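# Move fridge bottles upright onto cart tray, close fridge

## Task

Take each bottle still inside the refrigerator to the top tray of the cart and leave it standing upright; any bottle already on that tray must also be upright when you finish; then close the refrigerator door completely. The task fails if a glass bottle drops a long way, if the door is swung open or closed violently, or if the robot tips over or ends up leaning. Anything that stays in place only because the robot is holding it at the end does not count.

## Robot and tools

ROBOT. A Hello Robot Stretch 4 with one arm: an omni-wheel base, a lift that rides up a mast, an arm that telescopes straight forward, a wrist with yaw, pitch and roll joints, and a two-finger gripper. It stands about 1.6 m tall; the base rim lies within 0.23 m of the base origin. Cameras: head_camera, head_left_camera, head_right_camera, wrist_camera.

FRAMES. Base frame: origin on the floor beneath the base centre, x ahead, y to the left, z up. hand_pose is reported in it and marks a point between the open fingertips; with all wrist joints at 0 its axes line up with the base frame. Treat the printed hand position as approximate. The odometry frame is the base frame as it was when the scene began.

execute_actions. Argument "actions" is a list holding one action or nothing (empty just returns state and images). Optional "cameras": list of camera names, or "all"; omitted or null means all, [] means none. An action may contain "base", "joints", or both, plus optional "pace" and "contact_limits"; alternatively it is {"end_of_arm": "enable_torque"} by itself, which re-powers any wrist or gripper motor that shut off. Motions in one action begin together and may finish at different times; no action runs past 15 s.
- "base": exactly one key, an offset from where the base last reported itself. translate_m: metres straight ahead (negative backs up), -2 to 2. strafe_m: metres sideways, left positive, -2 to 2. rotate_rad: radians in place, counter-clockwise from above positive, -3.2 to 3.2.
- "joints": absolute targets, one number per named joint (not offsets). lift_m 0 to 1.2 m; arm_m 0 to 0.55 m extension; wrist_yaw_rad -1.134 to 4.276 (0 straight ahead, positive toward the left, 3.14 tucked back, above 3.4 the arm may obstruct); wrist_pitch_rad -1.117 to 4.259 (0 level, 1.57 pointing down); wrist_roll_rad -1.117 to 4.259 (0 fingers level, positive turns the gripper clockwise as seen from behind it); gripper_m -0.038 to 0.141 m fingertip gap (negative values squeeze the tips together). A joint target outside its range is clipped and run, with a note. Any other bad value or unknown key rejects the whole call and nothing moves.
- "pace": "slow", "default", "fast", "max". Base top speeds 0.1/0.3/0.4/0.6 m/s and 1/2/3/4 rad/s respectively; with lift_m above 0.2 they are reduced further, to 0.3 m/s and 1 rad/s at full height.
- "contact_limits": only key arm_m, 0 (gentlest) to 0.75 (firmest), default 0.5; the arm halts when it pushes harder than this.
Joints or base left out of an action may keep driving toward their previous targets without the status showing it.

wait: "seconds" 0 to 10; nothing new is commanded, and the result looks like an empty execute_actions.
zoom_image: "camera" plus "region" [x0, y0, x1, y1] in image pixels from the top-left corner, no larger than 504 by 504; only cameras with full images in the latest result.
finished_scene: "scene" is the number of the current scene; it ends it permanently after the last command has been held, reports success, and gives the next task.

RESULTS. joint_positions: current joint values (tolerances for done: lift and arm ±0.004, yaw and roll ±0.02, pitch ±0.05, gripper ±0.004). base_status / joint_status: how each motion of the last accepted action ended: done (for the base, wheels turned the full amount even if slipping), off_target (resting short and maybe still pushing), contact_stop_at_<key> (hit something; that part goes slack, so a lift may sink or wheels roll), limit_stop_at_<name> (built-in limit), time_out, torque_fault (wrist motor overloaded and went limp until enable_torque). limit_stop_at_tilt means leaning beyond 6 degrees; lift, arm and wheels go slack and ignore commands until it straightens. limit_stop_at_own_body: a joint was about to strike the robot; moving away is allowed. on_its_own: things not commanded this call; "held at" is a held target, not a position. lidar_m: 12 distances in metres, 30-degree sectors starting straight ahead and going counter-clockwise (4th left, 7th rear, 10th right); "-" means nothing seen or closer than 0.25 m; glass, clear plastic and thin legs may be missed. wrist_depth_mm: 7x7 grid of median depths, 100 to 2000 mm, read from top left; clear objects omitted, robot body visible. base_odometry: wheel-count pose, heading -3.142 to 3.142, left positive. If turned_by_wheels and turned_by_imu differ by over about 0.1 rad, suspect a bump or slip; the heading error is roughly their difference. base_tilt: degrees, forward and right positive, with a fixed offset up to about 1.5. motor_effort: percent of maximum, positive toward larger joint values, peak in brackets; readings are noisy and biased. Wheels wheel_0..2 positive means turning right. pictures: names the cameras in image order. If a call reports a stop, the later calls in the same reply are skipped.

GRIPPING. Command a gap smaller than the object; going further below its width squeezes harder and pulls it toward the wrist by up to a third of the difference. Neither the reading nor done proves a grasp; a firm grip shows as a clear gripper effort change when the command is 0 or more. Fingertips pressed on a surface can jam; raise the lift. A level gripper carrying more than about 2 kg may fault.

CAUTIONS. To unfold the wrist at the start, send lift_m 0.4 with wrist_yaw_rad 0 together. An upturned, rolled wrist (pitch below -0.2 with roll below -0.4 or above 4) risks self-contact. Driving or turning with over 1 kg held and arm_m above 0.2 can tip the robot, especially at fast paces; steady pushes or pulls, a high gripper and high contact limits also raise the risk. Never let a glass bottle fall, move the fridge door gently, and avoid slips and hard hits. Loose objects may occasionally get a brief shove. While you think, the robot keeps its last command and the world keeps going.

Each tool is called after "Emit:" as a command line: name --argument value for each argument, lists and objects as JSON in quotes; but a table of rows of numbers goes row by row, as --pt "numbers of a row", without its own name.

## Session

Emit:
execute_actions --actions '[]'

Scene clock: 0.00 s.
base_odometry: x=+0.000 y=+0.000 heading=+0.000 (m, m, rad; odometry frame)
turned_by_wheels: +0.000 (rad since the last result)
turned_by_imu: +0.000 (rad since the last result)
base_tilt: forward=-0.4 right=+0.2 (deg)
lidar_m: 0.90 0.97 2.97 1.43 2.38 2.22 0.95 0.95 1.07 1.33 1.31 1.47
base_status: not commanded
joint_positions: lift_m=+0.164 arm_m=+0.000 wrist_yaw_rad=+3.171 wrist_pitch_rad=-0.004 wrist_roll_rad=+0.003 gripper_m=+0.057
joint_status: not commanded
motor_effort: lift_m=+22 arm_m=+0 wrist_yaw_rad=+1 wrist_pitch_rad=-6 wrist_roll_rad=-1 gripper_m=-2 wheel_0=+0 wheel_1=+0 wheel_2=+0 (%)
hand_pose: x=-0.1198 y=+0.0789 z=+0.3431 quat_wxyz=(-0.015, +0.002, +0.002, +1.000) (m; base frame)
wrist_depth_mm: - - 135 - - - - / - - 135 1921 - - - / - 111 136 - - - - / 140 138 187 - - - - / 210 1756 1756 1921 - - - / 210 1138 198 1205 195 1205 1205 / 216 778 831 - 891 788 820
pictures: head_camera, head_left_camera, head_right_camera, wrist_camera
Images, in order (width x height): head_camera 420x560, head_left_camera 420x672, head_right_camera 420x672, wrist_camera 616x392.

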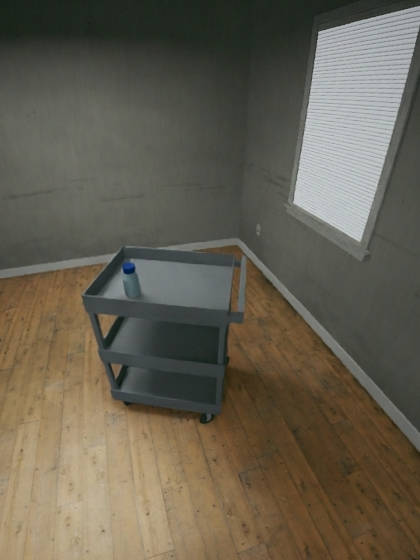

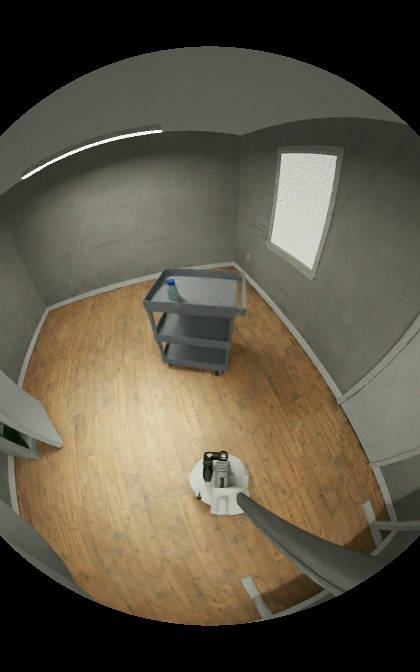

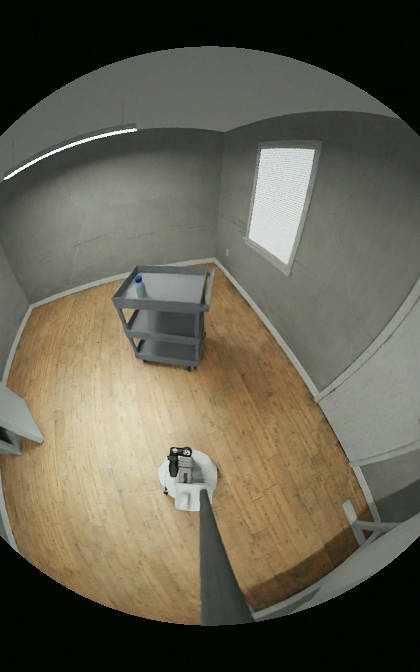

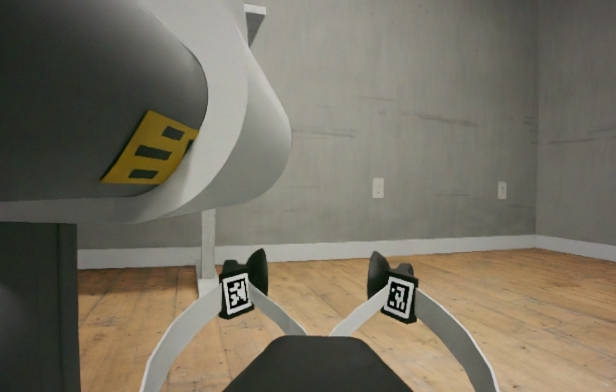

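Emit:
execute_actions --actions '[{"base":{"rotate_rad":1.6},"joints":{"lift_m":0.5,"wrist_yaw_rad":0}}]'

Scene clock: 8.03 s.
base_odometry: x=+0.000 y=+0.000 heading=+1.600 (m, m, rad; odometry frame)
turned_by_wheels: +1.600 (rad since the last result)
turned_by_imu: +1.604 (rad since the last result)
base_tilt: forward=-0.3 right=+0.4 (deg)
lidar_m: 1.41 2.34 2.15 0.97 0.96 1.11 1.34 1.33 1.51 0.90 0.99 2.88
base_status: done
joint_positions: lift_m=+0.500 arm_m=+0.000 wrist_yaw_rad=+0.001 wrist_pitch_rad=-0.004 wrist_roll_rad=+0.003 gripper_m=+0.057
joint_status: all done
motor_effort: lift_m=+27(28) arm_m=-1(0) wrist_yaw_rad=-1(11) wrist_pitch_rad=-7(7) wrist_roll_rad=+0(1) gripper_m=-4(4) wheel_0=-1(3) wheel_1=-1(6) wheel_2=-1(9) (%)
hand_pose: x=+0.4597 y=-0.0873 z=+0.6789 quat_wxyz=(+1.000, +0.002, -0.002, +0.000) (m; base frame)
wrist_depth_mm: 1863 1863 - 1336 - - - / 1808 1983 - 1366 - - - / 1863 1983 - 1366 - - - / 1808 - - 1366 - - - / 1863 1921 - 1336 - - - / 1863 1921 199 1336 195 - - / 1430 1397 1499 - 1576 1397 1537
pictures: head_camera, head_left_camera, head_right_camera, wrist_camera
Images, in order (width x height): head_camera 420x560, head_left_camera 420x672, head_right_camera 420x672, wrist_camera 616x392.

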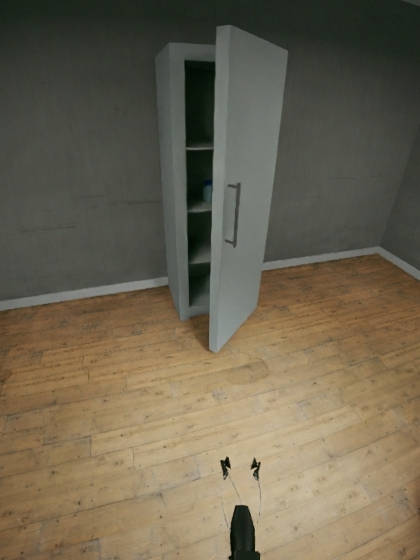

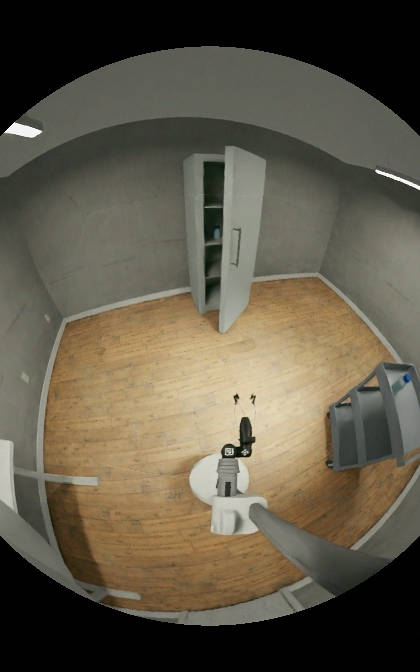

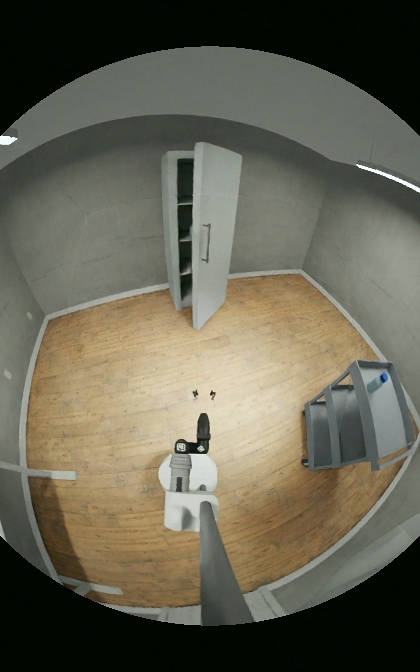

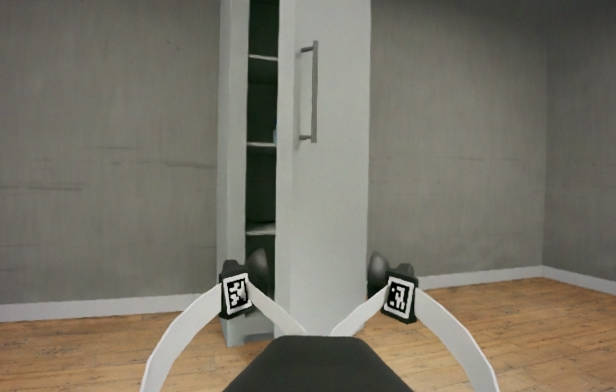

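Emit:
execute_actions --actions '[{"base":{"strafe_m":0.45},"joints":{"lift_m":0.75,"gripper_m":0.0}}]' --cameras '[]'

Emit:
execute_actions --actions '[{"base":{"translate_m":0.7}}]'

Scene clock: 20.07 s.
base_odometry: x=-0.450 y=-0.013 heading=+1.600 (m, m, rad; odometry frame)
turned_by_wheels: +0.000 (rad since the last result)
turned_by_imu: +0.002 (rad since the last result)
base_tilt: forward=-0.5 right=+0.4 (deg)
lidar_m: 1.53 2.19 1.62 0.53 0.53 0.62 1.02 1.48 1.68 1.34 1.46 1.50
base_status: done
joint_positions: lift_m=+0.750 arm_m=+0.000 wrist_yaw_rad=+0.000 wrist_pitch_rad=-0.004 wrist_roll_rad=+0.003 gripper_m=+0.000
joint_status: all done
motor_effort: lift_m=+27(28) arm_m=-1(1) wrist_yaw_rad=-1(2) wrist_pitch_rad=-7(7) wrist_roll_rad=-1(1) gripper_m=-9(8) wheel_0=+0(4) wheel_1=-1(9) wheel_2=+0(1) (%)
hand_pose: x=+0.4596 y=-0.0874 z=+0.9289 quat_wxyz=(+1.000, +0.002, -0.002, +0.000) (m; base frame)
wrist_depth_mm: 1756 1863 1921 - 1661 - - / 1661 1808 1921 1921 - - - / 1661 1863 - 1921 1983 - - / 1756 1808 1983 1921 - - - / 1708 1863 1983 1618 1863 - - / 1756 1808 1921 203 185 - - / 1708 1808 1921 - 1229 1808 -
pictures: none
No camera images: the call's "cameras" was empty. Leave "cameras" out to get every camera's image.

Scene clock: 23.90 s.
base_odometry: x=-0.470 y=+0.687 heading=+1.600 (m, m, rad; odometry frame)
turned_by_wheels: +0.000 (rad since the last result)
turned_by_imu: -0.001 (rad since the last result)
base_tilt: forward=-0.4 right=+0.2 (deg)
lidar_m: 1.13 1.52 1.69 1.58 1.36 0.99 1.46 2.14 1.46 1.42 3.12 0.84
base_status: done
joint_positions: lift_m=+0.750 arm_m=+0.000 wrist_yaw_rad=+0.000 wrist_pitch_rad=-0.004 wrist_roll_rad=+0.003 gripper_m=+0.000
joint_status: not commanded
motor_effort: lift_m=+27(27) arm_m=-1(1) wrist_yaw_rad=-1(0) wrist_pitch_rad=-7(7) wrist_roll_rad=-2(0) gripper_m=-6(8) wheel_0=+0(4) wheel_1=+0(8) wheel_2=+1(9) (%)
hand_pose: x=+0.4596 y=-0.0874 z=+0.9289 quat_wxyz=(+1.000, +0.002, -0.002, +0.000) (m; base frame)
wrist_depth_mm: 1182 1229 1336 1160 1366 1182 535 / 1160 1205 1336 1118 1098 1078 539 / 1138 1255 1336 1118 1430 1138 1255 / 1138 1255 1308 1098 1397 1118 1255 / 1182 1281 1308 946 1430 1160 535 / 1160 1308 1281 202 185 1138 1983 / 1160 1229 1336 - 1098 539 1808
pictures: head_camera, head_left_camera, head_right_camera, wrist_camera
Images, in order (width x height): head_camera 420x560, head_left_camera 420x672, head_right_camera 420x672, wrist_camera 616x392.

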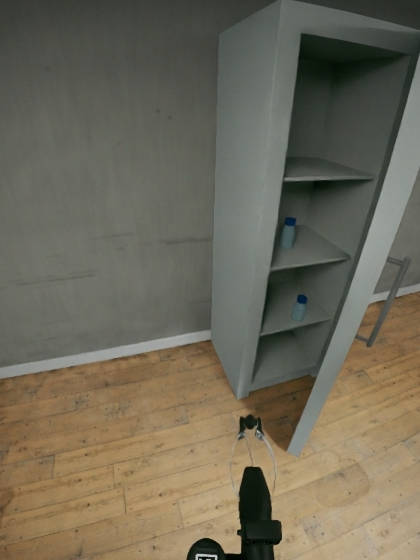

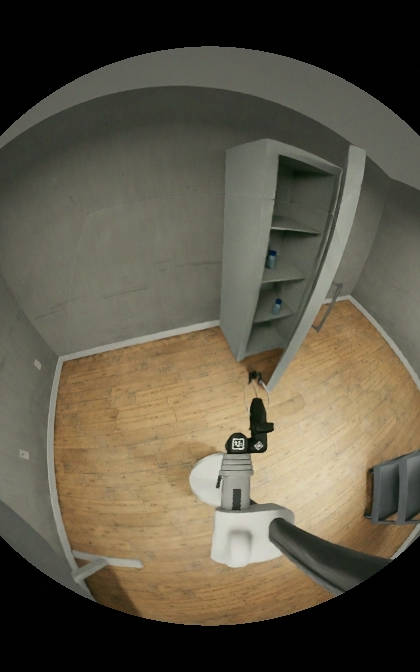

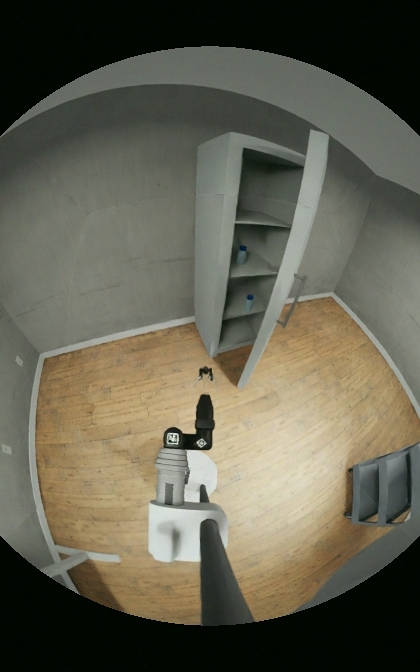

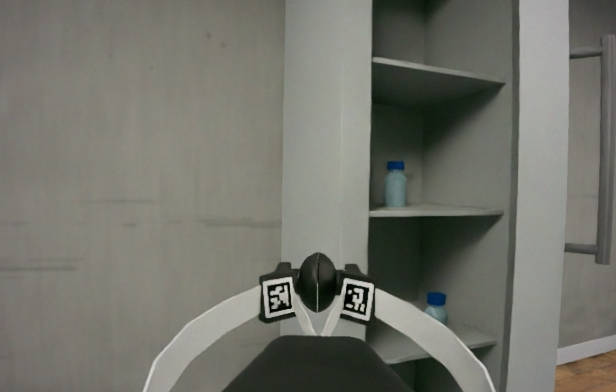

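Emit:
execute_actions --actions '[{"base":{"rotate_rad":0.25}}]' --cameras '[]'

Emit:
execute_actions --actions '[{"base":{"translate_m":0.55}}]' --cameras '[]'

Emit:
execute_actions --actions '[{"base":{"strafe_m":-0.33}}]'

Scene clock: 40.80 s.
base_odometry: x=-0.470 y=+0.687 heading=+1.850 (m, m, rad; odometry frame)
turned_by_wheels: +0.250 (rad since the last result)
turned_by_imu: +0.251 (rad since the last result)
base_tilt: forward=-0.4 right=+0.2 (deg)
lidar_m: 1.44 1.56 1.66 1.55 1.01 1.10 2.15 2.20 1.41 3.14 0.89 0.86
base_status: done
joint_positions: lift_m=+0.750 arm_m=+0.000 wrist_yaw_rad=+0.000 wrist_pitch_rad=-0.004 wrist_roll_rad=+0.003 gripper_m=+0.000
joint_status: not commanded
motor_effort: lift_m=+26(27) arm_m=+0(0) wrist_yaw_rad=-2(2) wrist_pitch_rad=-6(7) wrist_roll_rad=-1(1) gripper_m=-6(6) wheel_0=+0(4) wheel_1=+1(8) wheel_2=+0(6) (%)
hand_pose: x=+0.4596 y=-0.0874 z=+0.9289 quat_wxyz=(+1.000, +0.002, -0.002, +0.000) (m; base frame)
wrist_depth_mm: 1255 1281 1308 1308 1281 831 1205 / 1255 1308 1308 1308 1336 820 1060 / 1281 1308 1308 1336 1308 831 1229 / 1255 1308 1308 1336 1308 866 1182 / 1308 1281 1336 1336 1281 891 1255 / 1308 1336 1336 202 185 866 1160 / 1308 1281 1366 - 1098 842 917
pictures: none
No camera images: the call's "cameras" was empty. Leave "cameras" out to get every camera's image.

Scene clock: 44.10 s.
base_odometry: x=-0.622 y=+1.215 heading=+1.850 (m, m, rad; odometry frame)
turned_by_wheels: +0.000 (rad since the last result)
turned_by_imu: -0.001 (rad since the last result)
base_tilt: forward=-0.4 right=+0.4 (deg)
lidar_m: 0.98 1.00 1.30 1.62 1.66 1.43 2.68 1.79 1.71 0.57 0.63 0.62
base_status: done
joint_positions: lift_m=+0.750 arm_m=+0.000 wrist_yaw_rad=+0.000 wrist_pitch_rad=-0.004 wrist_roll_rad=+0.003 gripper_m=+0.000
joint_status: not commanded
motor_effort: lift_m=+26(27) arm_m=-1(1) wrist_yaw_rad=+0(1) wrist_pitch_rad=-6(7) wrist_roll_rad=-1(2) gripper_m=-6(7) wheel_0=+1(6) wheel_1=+0(2) wheel_2=+2(9) (%)
hand_pose: x=+0.4596 y=-0.0874 z=+0.9289 quat_wxyz=(+1.000, +0.002, -0.002, +0.000) (m; base frame)
wrist_depth_mm: 759 768 768 788 809 621 459 / 750 759 778 788 831 621 455 / 759 759 778 809 820 621 459 / 768 778 788 809 820 615 462 / 759 768 778 809 831 621 459 / 759 778 798 202 185 615 452 / 778 798 798 - 842 512 449
pictures: none
No camera images: the call's "cameras" was empty. Leave "cameras" out to get every camera's image.

Scene clock: 46.53 s.
base_odometry: x=-0.304 y=+1.306 heading=+1.850 (m, m, rad; odometry frame)
turned_by_wheels: +0.000 (rad since the last result)
turned_by_imu: +0.001 (rad since the last result)
base_tilt: forward=-0.3 right=+0.2 (deg)
lidar_m: 0.50 1.03 1.35 1.96 1.71 1.58 2.66 1.47 1.47 0.27 0.25 0.50
base_status: done
joint_positions: lift_m=+0.750 arm_m=+0.000 wrist_yaw_rad=+0.000 wrist_pitch_rad=-0.004 wrist_roll_rad=+0.003 gripper_m=+0.000
joint_status: not commanded
motor_effort: lift_m=+25(27) arm_m=-1(1) wrist_yaw_rad=-1(2) wrist_pitch_rad=-6(6) wrist_roll_rad=-1(1) gripper_m=-8(7) wheel_0=+0(6) wheel_1=+2(7) wheel_2=+1(4) (%)
hand_pose: x=+0.4596 y=-0.0874 z=+0.9290 quat_wxyz=(+1.000, +0.002, -0.002, +0.000) (m; base frame)
wrist_depth_mm: 788 788 809 345 276 723 683 / 788 809 820 332 276 732 741 / 768 809 809 324 277 732 741 / 788 809 809 314 279 488 732 / 798 798 831 278 281 366 366 / 788 809 831 202 185 759 723 / 809 809 831 - 282 750 715
pictures: head_camera, head_left_camera, head_right_camera, wrist_camera
Images, in order (width x height): head_camera 420x560, head_left_camera 420x672, head_right_camera 420x672, wrist_camera 616x392.

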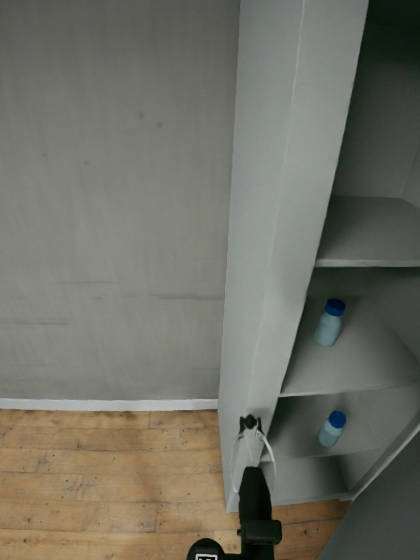

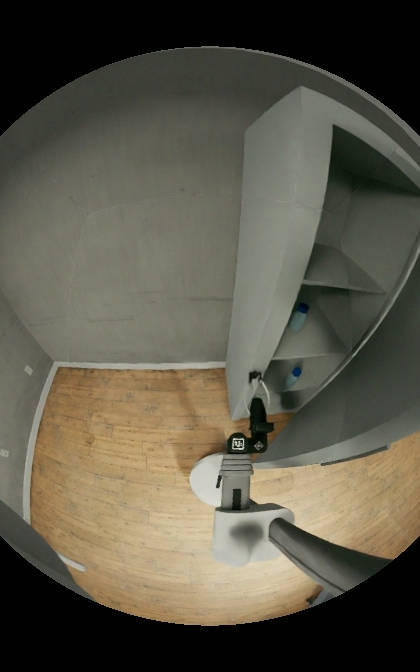

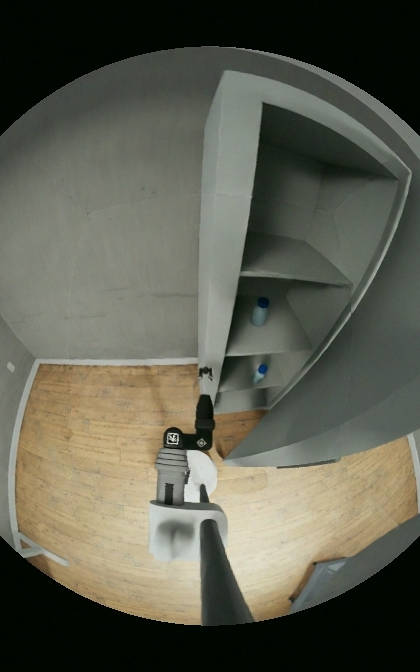

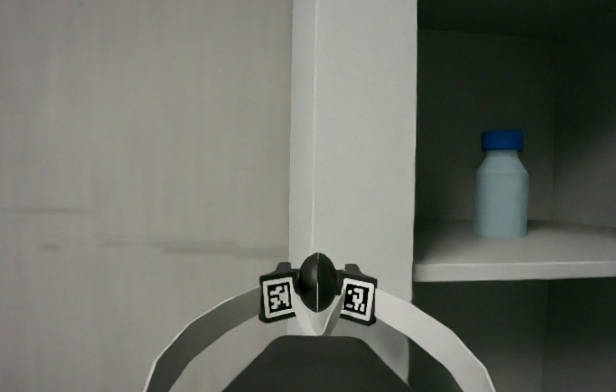

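Emit:
execute_actions --actions '[{"base":{"strafe_m":-0.25},"pace":"slow"}]'

Scene clock: 56.30 s.
base_odometry: x=-0.065 y=+1.375 heading=+1.850 (m, m, rad; odometry frame)
turned_by_wheels: +0.000 (rad since the last result)
turned_by_imu: +0.442 (rad since the last result)
base_tilt: forward=-0.4 right=+0.3 (deg)
lidar_m: 1.12 1.36 2.06 1.77 1.67 2.62 1.36 1.33 2.63 0.25 0.25 0.54
base_status: done
joint_positions: lift_m=+0.750 arm_m=+0.000 wrist_yaw_rad=+0.000 wrist_pitch_rad=-0.004 wrist_roll_rad=+0.003 gripper_m=+0.000
joint_status: not commanded
motor_effort: lift_m=+23(25) arm_m=-1(1) wrist_yaw_rad=-1(1) wrist_pitch_rad=-7(7) wrist_roll_rad=+0(0) gripper_m=-6(7) wheel_0=+25(27) wheel_1=-18(18) wheel_2=-10(18) (%)
hand_pose: x=+0.4596 y=-0.0874 z=+0.9292 quat_wxyz=(+1.000, +0.002, -0.002, +0.000) (m; base frame)
wrist_depth_mm: 1336 1138 1008 931 866 294 282 / 1308 1138 1008 931 854 296 281 / 1336 1182 1042 946 854 297 285 / 1308 1182 1025 960 891 298 285 / 1336 1160 1042 931 891 298 289 / 1281 1160 1025 202 185 300 634 / 1336 1160 1025 - 842 290 640
pictures: head_camera, head_left_camera, head_right_camera, wrist_camera
Images, in order (width x height): head_camera 420x560, head_left_camera 420x672, head_right_camera 420x672, wrist_camera 616x392.

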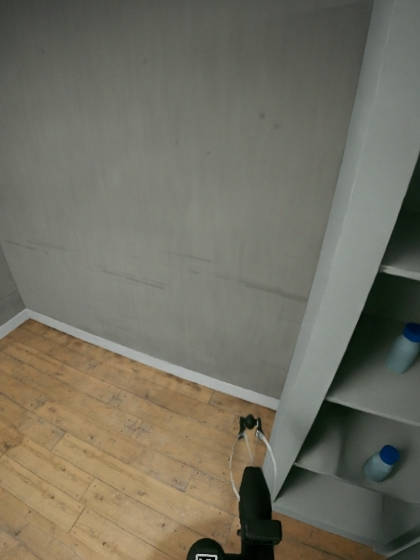

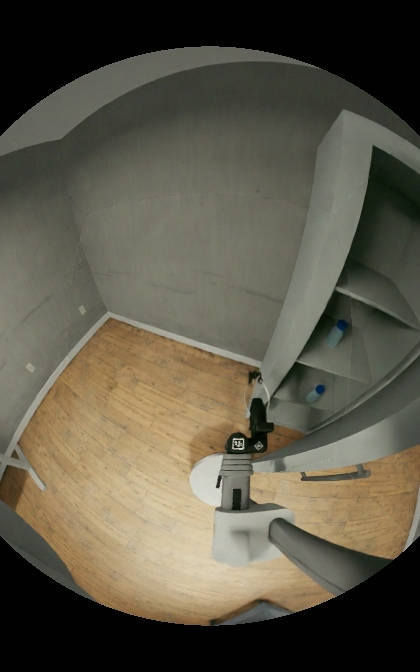

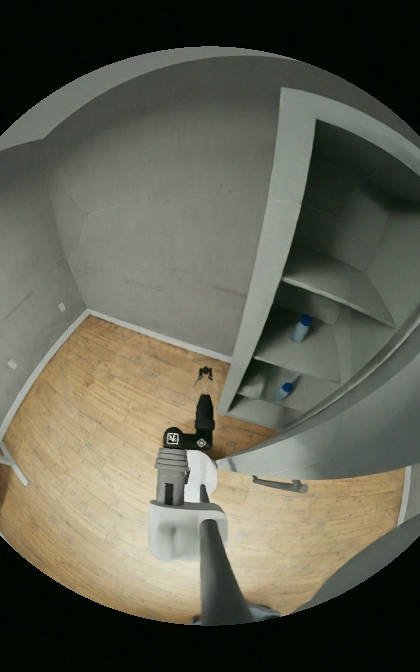

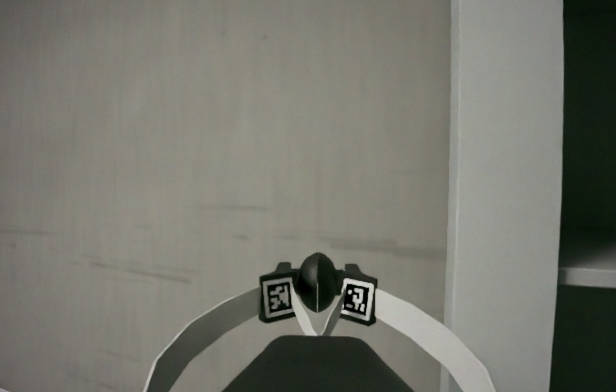

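Emit:
execute_actions --actions '[{"base":{"strafe_m":0.03},"joints":{"wrist_yaw_rad":-1.1},"pace":"slow"}]' --cameras '[]'

Emit:
execute_actions --actions '[{"base":{"translate_m":-0.25},"pace":"slow"}]'

Scene clock: 65.50 s.
base_odometry: x=-0.094 y=+1.367 heading=+1.850 (m, m, rad; odometry frame)
turned_by_wheels: +0.000 (rad since the last result)
turned_by_imu: +0.001 (rad since the last result)
base_tilt: forward=-0.3 right=+0.3 (deg)
lidar_m: 1.12 1.36 2.03 1.77 1.63 2.60 1.38 1.33 2.66 0.26 0.25 0.55
base_status: done
joint_positions: lift_m=+0.750 arm_m=+0.000 wrist_yaw_rad=-1.099 wrist_pitch_rad=-0.004 wrist_roll_rad=+0.003 gripper_m=+0.000
joint_status: all done
motor_effort: lift_m=+24(23) arm_m=-1(1) wrist_yaw_rad=-2(5) wrist_pitch_rad=-7(7) wrist_roll_rad=-1(0) gripper_m=-5(8) wheel_0=-2(27) wheel_1=+0(18) wheel_2=+1(9) (%)
hand_pose: x=+0.2242 y=-0.2967 z=+0.9292 quat_wxyz=(+0.853, +0.000, -0.003, -0.522) (m; base frame)
wrist_depth_mm: 355 732 732 723 521 128 - / 353 820 946 820 504 128 - / 355 798 931 798 500 128 - / 359 778 946 768 477 127 - / 357 798 960 732 452 125 - / 362 842 917 203 185 123 - / 366 820 917 - 272 109 -
pictures: none
No camera images: the call's "cameras" was empty. Leave "cameras" out to get every camera's image.

Scene clock: 69.27 s.
base_odometry: x=-0.025 y=+1.126 heading=+1.850 (m, m, rad; odometry frame)
turned_by_wheels: +0.000 (rad since the last result)
turned_by_imu: +0.002 (rad since the last result)
base_tilt: forward=-0.5 right=+0.3 (deg)
lidar_m: 1.37 1.65 2.11 1.56 1.67 2.38 1.19 1.10 2.58 0.43 0.33 0.79
base_status: done
joint_positions: lift_m=+0.750 arm_m=+0.000 wrist_yaw_rad=-1.100 wrist_pitch_rad=-0.004 wrist_roll_rad=+0.003 gripper_m=+0.000
joint_status: not commanded
motor_effort: lift_m=+24(24) arm_m=-1(1) wrist_yaw_rad=-2(11) wrist_pitch_rad=-7(7) wrist_roll_rad=-1(1) gripper_m=-7(7) wheel_0=+0(2) wheel_1=+0(0) wheel_2=+1(7) (%)
hand_pose: x=+0.2242 y=-0.2967 z=+0.9292 quat_wxyz=(+0.853, +0.000, -0.003, -0.522) (m; base frame)
wrist_depth_mm: 741 759 809 569 276 226 - / 878 991 917 564 274 227 - / 891 1042 946 559 276 229 - / 878 960 878 559 274 229 - / 917 1042 931 427 273 231 - / 917 1042 842 202 185 231 - / 891 854 878 - 241 233 -
pictures: head_camera, head_left_camera, head_right_camera, wrist_camera
Images, in order (width x height): head_camera 420x560, head_left_camera 420x672, head_right_camera 420x672, wrist_camera 616x392.

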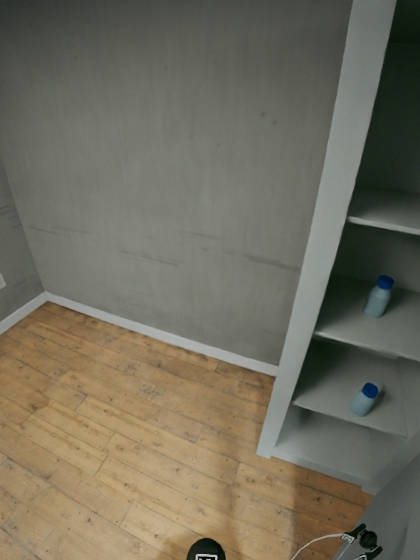

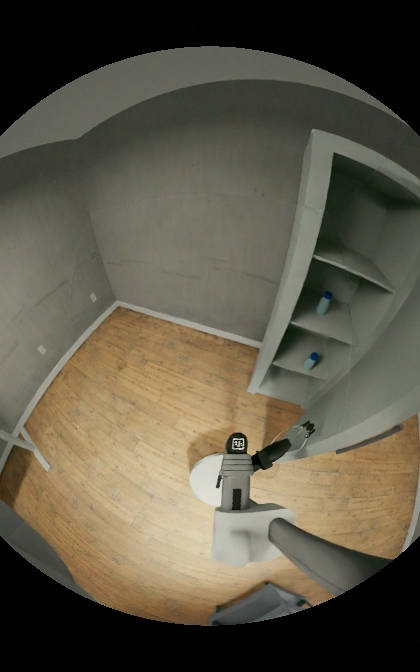

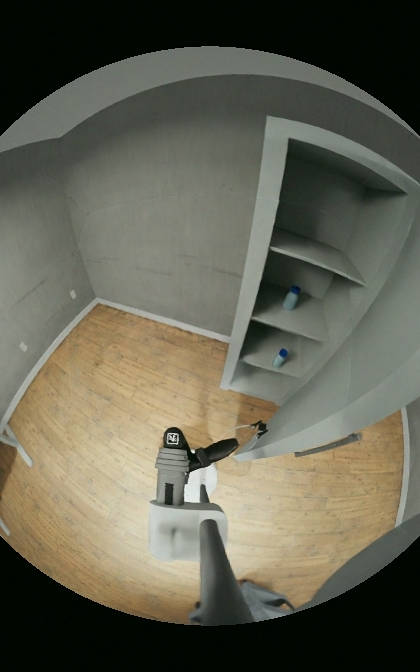

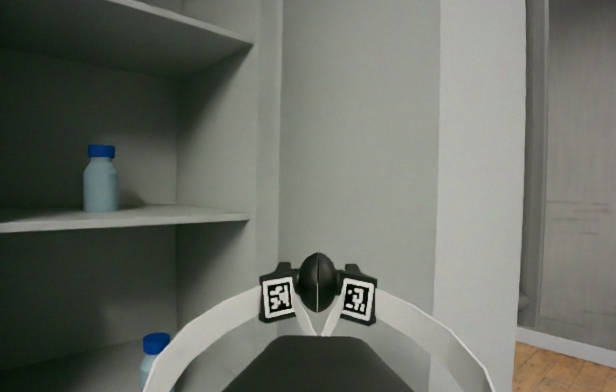

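Emit:
execute_actions --actions '[{"base":{"translate_m":0.2},"pace":"slow"}]' --cameras '[]'

Emit:
execute_actions --actions '[{"base":{"strafe_m":-0.3},"pace":"slow"}]'

Scene clock: 82.73 s.
base_odometry: x=-0.080 y=+1.318 heading=+1.850 (m, m, rad; odometry frame)
turned_by_wheels: +0.000 (rad since the last result)
turned_by_imu: +0.001 (rad since the last result)
base_tilt: forward=-0.6 right=+0.3 (deg)
lidar_m: 1.15 1.45 2.05 1.71 1.60 2.55 1.36 1.27 2.68 0.32 0.56 0.60
base_status: done
joint_positions: lift_m=+0.750 arm_m=+0.000 wrist_yaw_rad=-1.100 wrist_pitch_rad=-0.004 wrist_roll_rad=+0.003 gripper_m=+0.000
joint_status: not commanded
motor_effort: lift_m=+24(24) arm_m=-1(0) wrist_yaw_rad=-2(3) wrist_pitch_rad=-7(7) wrist_roll_rad=-2(2) gripper_m=-7(8) wheel_0=+1(2) wheel_1=+1(6) wheel_2=+0(5) (%)
hand_pose: x=+0.2242 y=-0.2967 z=+0.9292 quat_wxyz=(+0.853, +0.000, -0.003, -0.522) (m; base frame)
wrist_depth_mm: 668 759 732 723 603 407 320 / 569 866 946 768 603 407 322 / 564 866 960 778 609 410 322 / 504 668 960 750 603 410 324 / 407 842 976 741 603 410 322 / 585 866 976 203 185 404 322 / 750 866 878 - 535 351 317
pictures: none
No camera images: the call's "cameras" was empty. Leave "cameras" out to get every camera's image.

Scene clock: 86.87 s.
base_odometry: x=+0.208 y=+1.401 heading=+1.850 (m, m, rad; odometry frame)
turned_by_wheels: +0.000 (rad since the last result)
turned_by_imu: +0.000 (rad since the last result)
base_tilt: forward=-0.5 right=+0.4 (deg)
lidar_m: 0.51 1.29 2.34 1.90 1.93 2.64 1.20 1.51 0.31 0.29 0.38 0.50
base_status: done
joint_positions: lift_m=+0.750 arm_m=+0.000 wrist_yaw_rad=-1.100 wrist_pitch_rad=-0.004 wrist_roll_rad=+0.003 gripper_m=+0.000
joint_status: not commanded
motor_effort: lift_m=+24(24) arm_m=-1(1) wrist_yaw_rad=-1(2) wrist_pitch_rad=-7(7) wrist_roll_rad=-1(1) gripper_m=-7(6) wheel_0=+1(7) wheel_1=-2(15) wheel_2=+1(1) (%)
hand_pose: x=+0.2241 y=-0.2968 z=+0.9292 quat_wxyz=(+0.853, +0.000, -0.003, -0.523) (m; base frame)
wrist_depth_mm: 668 715 496 427 336 278 246 / 668 732 496 427 340 279 246 / 668 723 488 430 340 279 247 / 654 707 492 427 338 279 245 / 389 500 473 397 340 281 247 / 676 723 469 202 185 279 246 / 691 741 477 - 324 257 246
pictures: head_camera, head_left_camera, head_right_camera, wrist_camera
Images, in order (width x height): head_camera 420x560, head_left_camera 420x672, head_right_camera 420x672, wrist_camera 616x392.

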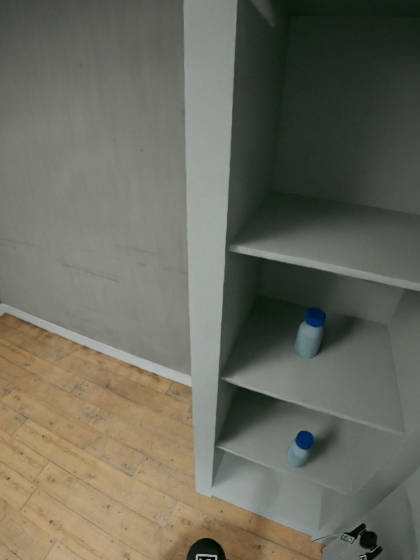

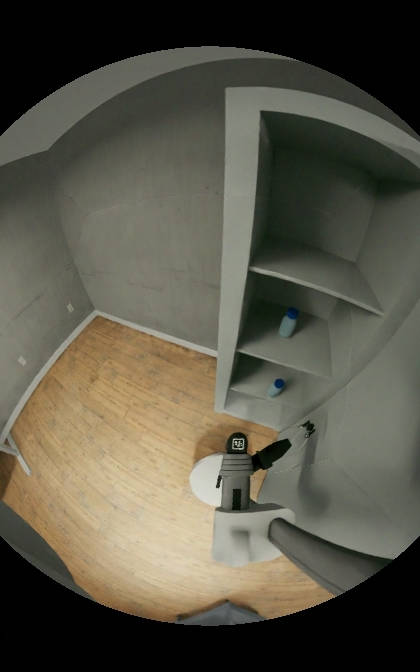

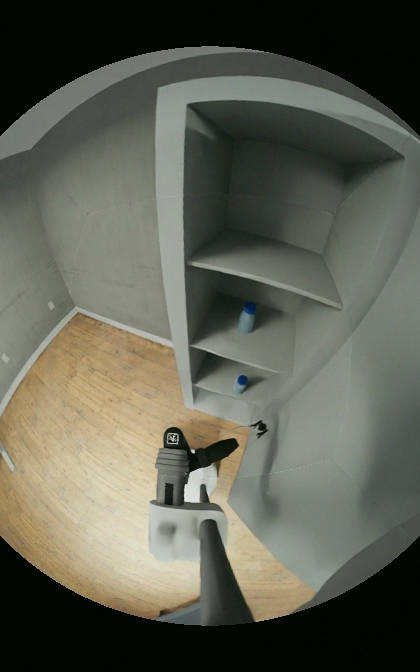

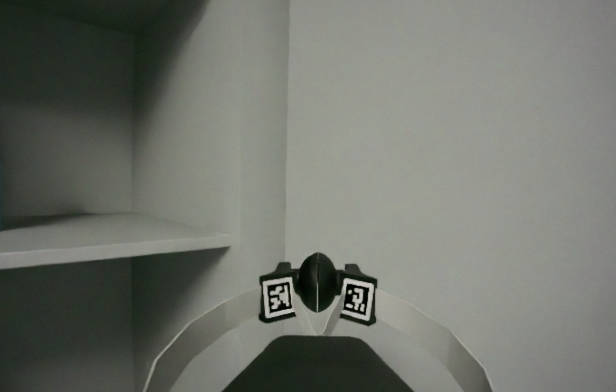

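Emit:
execute_actions --actions '[{"base":{"translate_m":-0.12},"pace":"slow"}]' --cameras '[]'

Emit:
execute_actions --actions '[{"base":{"rotate_rad":-0.44},"joints":{"wrist_yaw_rad":0,"lift_m":0.82},"pace":"slow"}]' --cameras '[]'

Emit:
execute_actions --actions '[{"base":{"strafe_m":-0.15},"joints":{"gripper_m":0.13},"pace":"slow"}]'

Scene clock: 97.57 s.
base_odometry: x=+0.241 y=+1.286 heading=+1.850 (m, m, rad; odometry frame)
turned_by_wheels: +0.000 (rad since the last result)
turned_by_imu: +0.002 (rad since the last result)
base_tilt: forward=-0.4 right=+0.4 (deg)
lidar_m: 0.63 1.47 2.36 1.89 2.01 2.55 1.08 1.34 0.26 0.25 0.33 0.61
base_status: done
joint_positions: lift_m=+0.750 arm_m=+0.000 wrist_yaw_rad=-1.100 wrist_pitch_rad=-0.004 wrist_roll_rad=+0.003 gripper_m=+0.000
joint_status: not commanded
motor_effort: lift_m=+24(23) arm_m=+0(1) wrist_yaw_rad=-1(1) wrist_pitch_rad=-6(7) wrist_roll_rad=-2(1) gripper_m=-5(5) wheel_0=+0(2) wheel_1=-1(3) wheel_2=+1(5) (%)
hand_pose: x=+0.2241 y=-0.2968 z=+0.9292 quat_wxyz=(+0.853, +0.000, -0.003, -0.523) (m; base frame)
wrist_depth_mm: 723 661 504 368 289 237 208 / 741 668 500 368 290 239 211 / 750 654 504 364 291 238 211 / 759 640 504 366 291 240 211 / 750 554 504 342 291 240 211 / 759 661 462 202 185 238 211 / 778 676 484 - 278 220 211
pictures: none
No camera images: the call's "cameras" was empty. Leave "cameras" out to get every camera's image.

Scene clock: 99.17 s.
base_odometry: x=+0.241 y=+1.286 heading=+1.411 (m, m, rad; odometry frame)
turned_by_wheels: -0.440 (rad since the last result)
turned_by_imu: -0.440 (rad since the last result)
base_tilt: forward=-0.4 right=+0.3 (deg)
lidar_m: 0.62 0.66 1.56 2.39 1.87 2.12 1.55 1.09 2.54 0.26 0.27 0.36
base_status: done
joint_positions: lift_m=+0.820 arm_m=+0.000 wrist_yaw_rad=-0.001 wrist_pitch_rad=-0.004 wrist_roll_rad=+0.003 gripper_m=+0.000
joint_status: all done
motor_effort: lift_m=+27(29) arm_m=+0(1) wrist_yaw_rad=+2(6) wrist_pitch_rad=-7(6) wrist_roll_rad=+0(0) gripper_m=-5(7) wheel_0=+1(4) wheel_1=+1(4) wheel_2=+2(6) (%)
hand_pose: x=+0.4596 y=-0.0876 z=+0.9989 quat_wxyz=(+1.000, +0.002, -0.002, +0.000) (m; base frame)
wrist_depth_mm: 504 591 569 564 466 334 253 / 500 741 820 866 466 340 254 / 500 809 866 866 466 338 255 / 504 809 854 854 462 340 253 / 500 683 609 741 455 334 253 / 459 683 442 202 184 332 251 / 517 732 854 - 442 277 248
pictures: none
No camera images: the call's "cameras" was empty. Leave "cameras" out to get every camera's image.

Scene clock: 104.27 s.
base_odometry: x=+0.388 y=+1.262 heading=+1.410 (m, m, rad; odometry frame)
turned_by_wheels: +0.000 (rad since the last result)
turned_by_imu: +0.135 (rad since the last result)
base_tilt: forward=-0.2 right=+0.3 (deg)
lidar_m: 0.67 0.69 1.77 2.51 1.93 2.56 1.13 1.02 2.30 2.29 0.25 0.28
base_status: done
joint_positions: lift_m=+0.820 arm_m=+0.000 wrist_yaw_rad=+0.000 wrist_pitch_rad=-0.004 wrist_roll_rad=+0.003 gripper_m=+0.130
joint_status: all done
motor_effort: lift_m=+26(27) arm_m=-1(1) wrist_yaw_rad=-1(5) wrist_pitch_rad=-7(7) wrist_roll_rad=-2(1) gripper_m=+2(7) wheel_0=+32(32) wheel_1=-29(30) wheel_2=-5(7) (%)
hand_pose: x=+0.4596 y=-0.0874 z=+0.9990 quat_wxyz=(+1.000, +0.002, -0.002, +0.000) (m; base frame)
wrist_depth_mm: 504 580 569 569 445 279 196 / 508 715 891 866 439 282 198 / 504 732 904 878 445 279 196 / 508 723 891 878 442 281 197 / 500 647 627 732 442 256 195 / 500 654 484 488 449 220 193 / 525 699 904 - 449 258 191
pictures: head_camera, head_left_camera, head_right_camera, wrist_camera
Images, in order (width x height): head_camera 420x560, head_left_camera 420x672, head_right_camera 420x672, wrist_camera 616x392.

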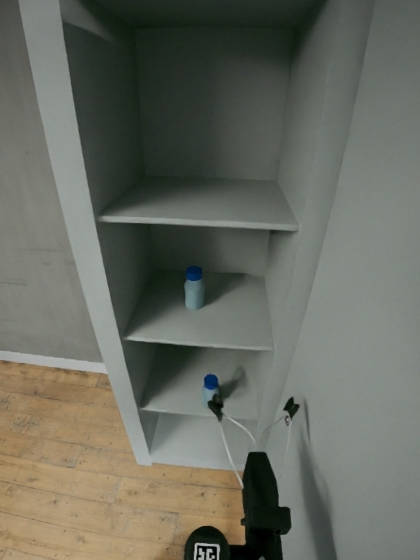

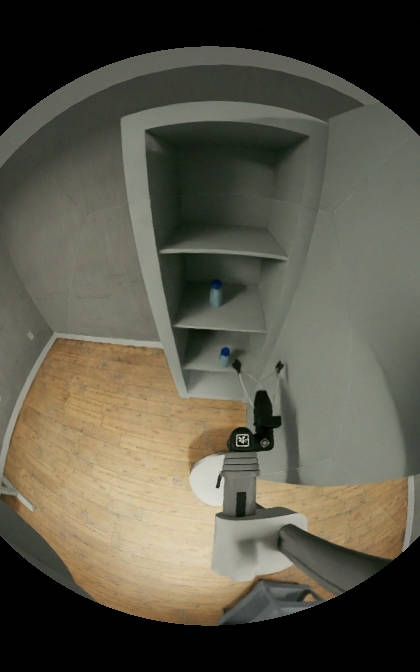

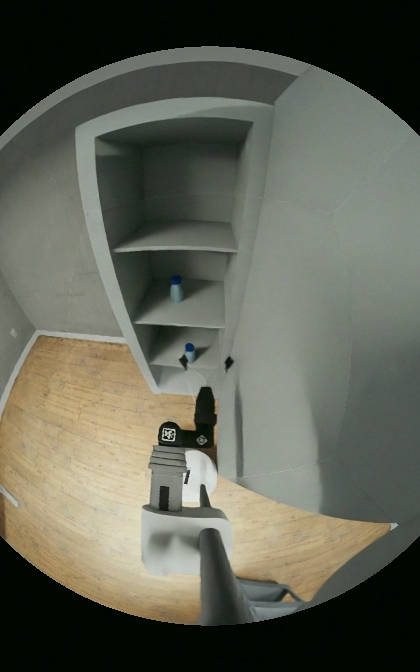

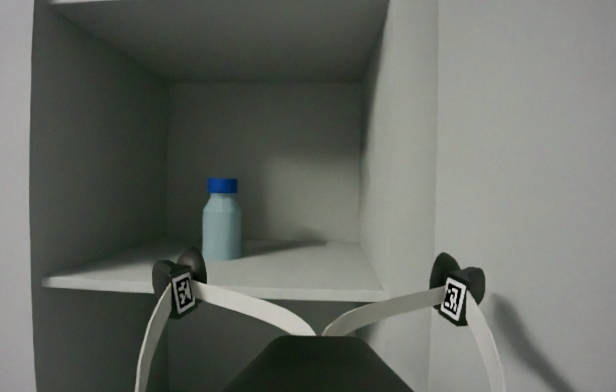

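Emit:
execute_actions --actions '[{"base":{"strafe_m":0.17},"joints":{"lift_m":0.805,"arm_m":0.2},"pace":"slow"}]' --cameras '["head_camera","wrist_camera"]'

Scene clock: 120.80 s.
base_odometry: x=+0.220 y=+1.289 heading=+1.411 (m, m, rad; odometry frame)
turned_by_wheels: +0.000 (rad since the last result)
turned_by_imu: +0.002 (rad since the last result)
base_tilt: forward=-0.6 right=+0.3 (deg)
lidar_m: 0.66 0.70 1.77 2.33 1.81 2.28 1.37 1.08 2.48 0.34 0.36 0.52
base_status: done
joint_positions: lift_m=+0.806 arm_m=+0.199 wrist_yaw_rad=+0.000 wrist_pitch_rad=-0.004 wrist_roll_rad=+0.003 gripper_m=+0.130
joint_status: all done
motor_effort: lift_m=+15(24) arm_m=+7(6) wrist_yaw_rad=-1(1) wrist_pitch_rad=-6(7) wrist_roll_rad=-1(1) gripper_m=+1(0) wheel_0=-1(28) wheel_1=+1(26) wheel_2=+1(3) (%)
hand_pose: x=+0.6582 y=-0.0874 z=+0.9849 quat_wxyz=(+1.000, +0.002, -0.002, +0.000) (m; base frame)
wrist_depth_mm: 283 402 591 609 603 544 394 / 282 404 699 691 683 585 392 / 282 410 683 691 683 585 397 / 283 415 691 449 691 580 392 / 287 389 564 439 661 530 392 / 285 312 297 353 301 298 353 / 290 364 569 - 278 278 310
pictures: head_camera, wrist_camera
Images, in order (width x height): head_camera 420x560, wrist_camera 616x392.

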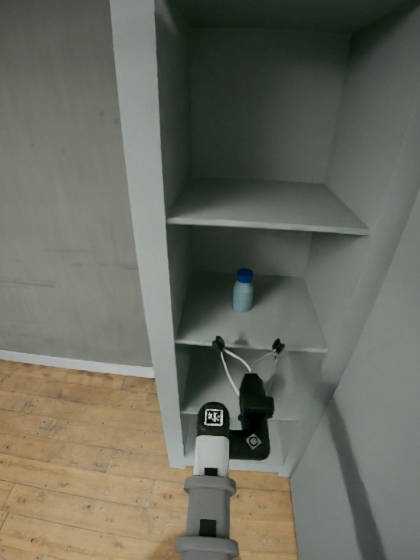

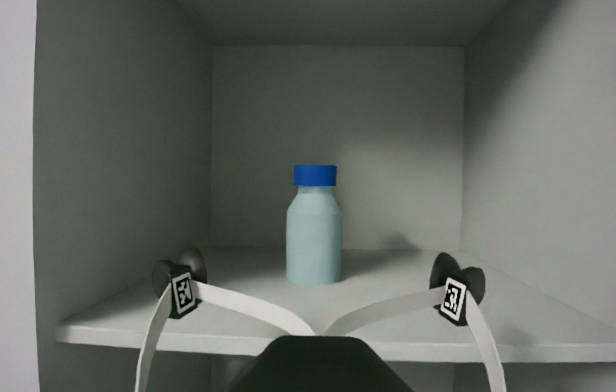

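Emit:
execute_actions --actions '[{"joints":{"arm_m":0.45}}]' --cameras '["head_camera","wrist_camera"]'

Scene clock: 131.77 s.
base_odometry: x=+0.220 y=+1.289 heading=+1.411 (m, m, rad; odometry frame)
turned_by_wheels: +0.000 (rad since the last result)
turned_by_imu: +0.001 (rad since the last result)
base_tilt: forward=-0.5 right=+0.3 (deg)
lidar_m: 0.66 0.69 1.78 2.33 1.80 2.28 1.36 1.09 2.47 0.32 0.36 0.51
base_status: not commanded
joint_positions: lift_m=+0.806 arm_m=+0.449 wrist_yaw_rad=+0.000 wrist_pitch_rad=-0.004 wrist_roll_rad=+0.003 gripper_m=+0.130
joint_status: all done
motor_effort: lift_m=+15(15) arm_m=+7(8) wrist_yaw_rad=-1(1) wrist_pitch_rad=-5(7) wrist_roll_rad=-2(1) gripper_m=-1(0) wheel_0=-1(1) wheel_1=+1(1) wheel_2=+2(1) (%)
hand_pose: x=+0.9082 y=-0.0874 z=+0.9849 quat_wxyz=(+1.000, +0.002, -0.002, +0.000) (m; base frame)
wrist_depth_mm: 278 389 439 433 427 424 402 / 272 394 442 433 433 424 407 / 276 397 442 194 430 427 404 / 277 402 445 194 433 427 404 / 278 375 449 185 439 427 399 / 274 310 198 182 298 297 351 / 232 231 237 - 257 239 254
pictures: head_camera, wrist_camera
Images, in order (width x height): head_camera 420x560, wrist_camera 616x392.

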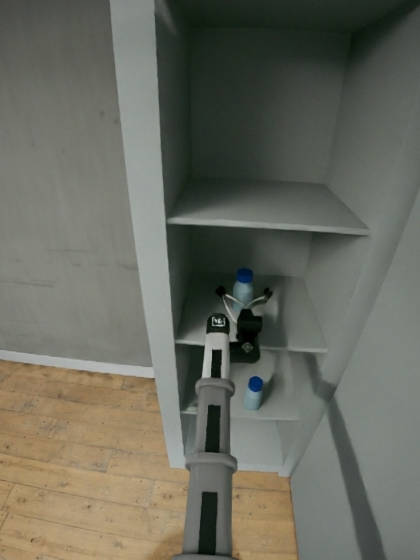

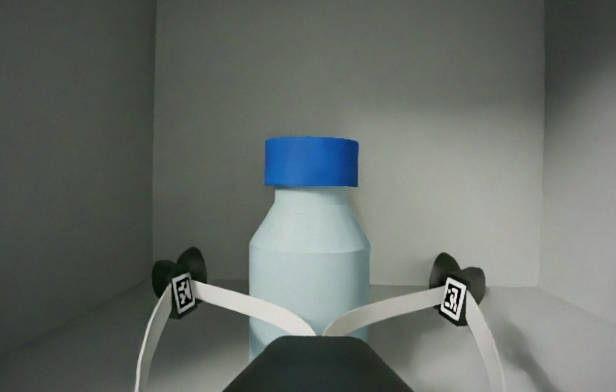

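Slightly lower, then grip.

Emit:
execute_actions --actions '[{"joints":{"lift_m":0.79}}]' --cameras '[]'

Emit:
execute_actions --actions '[{"joints":{"gripper_m":0.02}}]' --cameras '[]'

Emit:
execute_actions --actions '[{"joints":{"lift_m":0.82}}]' --cameras '["wrist_camera"]'

Scene clock: 141.13 s.
base_odometry: x=+0.220 y=+1.289 heading=+1.411 (m, m, rad; odometry frame)
turned_by_wheels: +0.000 (rad since the last result)
turned_by_imu: +0.001 (rad since the last result)
base_tilt: forward=-0.4 right=+0.1 (deg)
lidar_m: 0.67 0.69 1.81 2.32 1.81 2.26 1.37 1.09 2.49 0.33 0.37 0.49
base_status: not commanded
joint_positions: lift_m=+0.791 arm_m=+0.449 wrist_yaw_rad=+0.000 wrist_pitch_rad=-0.004 wrist_roll_rad=+0.003 gripper_m=+0.130
joint_status: all done
motor_effort: lift_m=+15(15) arm_m=+7(7) wrist_yaw_rad=+0(0) wrist_pitch_rad=-6(6) wrist_roll_rad=-1(0) gripper_m=-3(1) wheel_0=-1(1) wheel_1=+1(1) wheel_2=+1(1) (%)
hand_pose: x=+0.9082 y=-0.0874 z=+0.9699 quat_wxyz=(+1.000, +0.002, -0.002, +0.000) (m; base frame)
wrist_depth_mm: 278 389 436 433 430 424 404 / 273 394 442 436 427 424 407 / 276 397 442 190 436 430 404 / 278 399 445 190 436 427 407 / 277 375 449 182 436 430 399 / 264 273 199 181 262 260 307 / 204 202 208 - 224 211 216
pictures: none
No camera images: the call's "cameras" was empty. Leave "cameras" out to get every camera's image.

Scene clock: 143.13 s.
base_odometry: x=+0.220 y=+1.289 heading=+1.411 (m, m, rad; odometry frame)
turned_by_wheels: +0.000 (rad since the last result)
turned_by_imu: +0.000 (rad since the last result)
base_tilt: forward=-0.4 right=+0.4 (deg)
lidar_m: 0.66 0.72 1.79 2.32 1.82 2.30 1.37 1.08 2.50 0.33 0.36 0.52
base_status: not commanded
joint_positions: lift_m=+0.791 arm_m=+0.449 wrist_yaw_rad=+0.001 wrist_pitch_rad=-0.004 wrist_roll_rad=+0.003 gripper_m=+0.021
joint_status: all done
motor_effort: lift_m=+15(15) arm_m=+6(7) wrist_yaw_rad=-3(4) wrist_pitch_rad=-6(6) wrist_roll_rad=-2(1) gripper_m=-26(26) wheel_0=-1(1) wheel_1=+2(1) wheel_2=+1(2) (%)
hand_pose: x=+0.9083 y=-0.0872 z=+0.9699 quat_wxyz=(+1.000, +0.002, -0.002, +0.000) (m; base frame)
wrist_depth_mm: 276 389 439 433 427 424 402 / 273 392 442 436 427 427 407 / 274 399 445 174 427 430 407 / 277 404 445 175 433 427 404 / 276 402 449 166 211 433 404 / 263 291 184 167 179 283 309 / 204 204 208 - 218 211 216
pictures: none
No camera images: the call's "cameras" was empty. Leave "cameras" out to get every camera's image.

Scene clock: 144.03 s.
base_odometry: x=+0.220 y=+1.289 heading=+1.411 (m, m, rad; odometry frame)
turned_by_wheels: +0.000 (rad since the last result)
turned_by_imu: +0.000 (rad since the last result)
base_tilt: forward=-0.4 right=+0.2 (deg)
lidar_m: 0.65 0.68 1.84 2.31 1.81 2.29 1.34 1.08 2.46 0.33 0.34 0.51
base_status: not commanded
joint_positions: lift_m=+0.819 arm_m=+0.449 wrist_yaw_rad=+0.000 wrist_pitch_rad=+0.000 wrist_roll_rad=+0.003 gripper_m=+0.021
joint_status: all done
motor_effort: lift_m=+28(29) arm_m=+6(6) wrist_yaw_rad=-3(4) wrist_pitch_rad=-19(20) wrist_roll_rad=-2(1) gripper_m=-25(26) wheel_0=-1(1) wheel_1=+1(1) wheel_2=+2(1) (%)
hand_pose: x=+0.9083 y=-0.0873 z=+0.9975 quat_wxyz=(+1.000, +0.002, +0.000, +0.000) (m; base frame)
wrist_depth_mm: 276 392 436 433 427 421 404 / 272 394 442 436 430 424 402 / 276 397 445 173 430 424 407 / 278 402 445 174 433 433 407 / 277 404 452 165 430 433 402 / 276 334 183 167 178 345 368 / 252 254 259 - 271 259 276
pictures: wrist_camera
Images, in order (width x height): wrist_camera 616x392.

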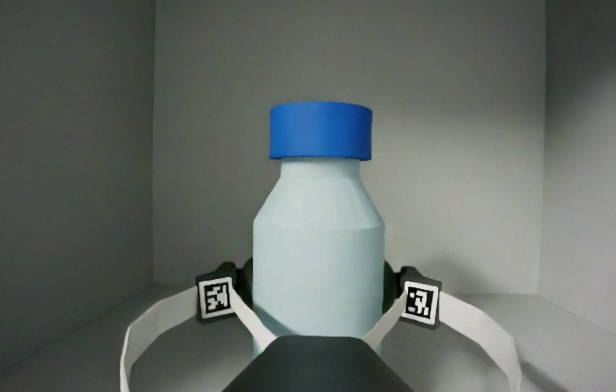

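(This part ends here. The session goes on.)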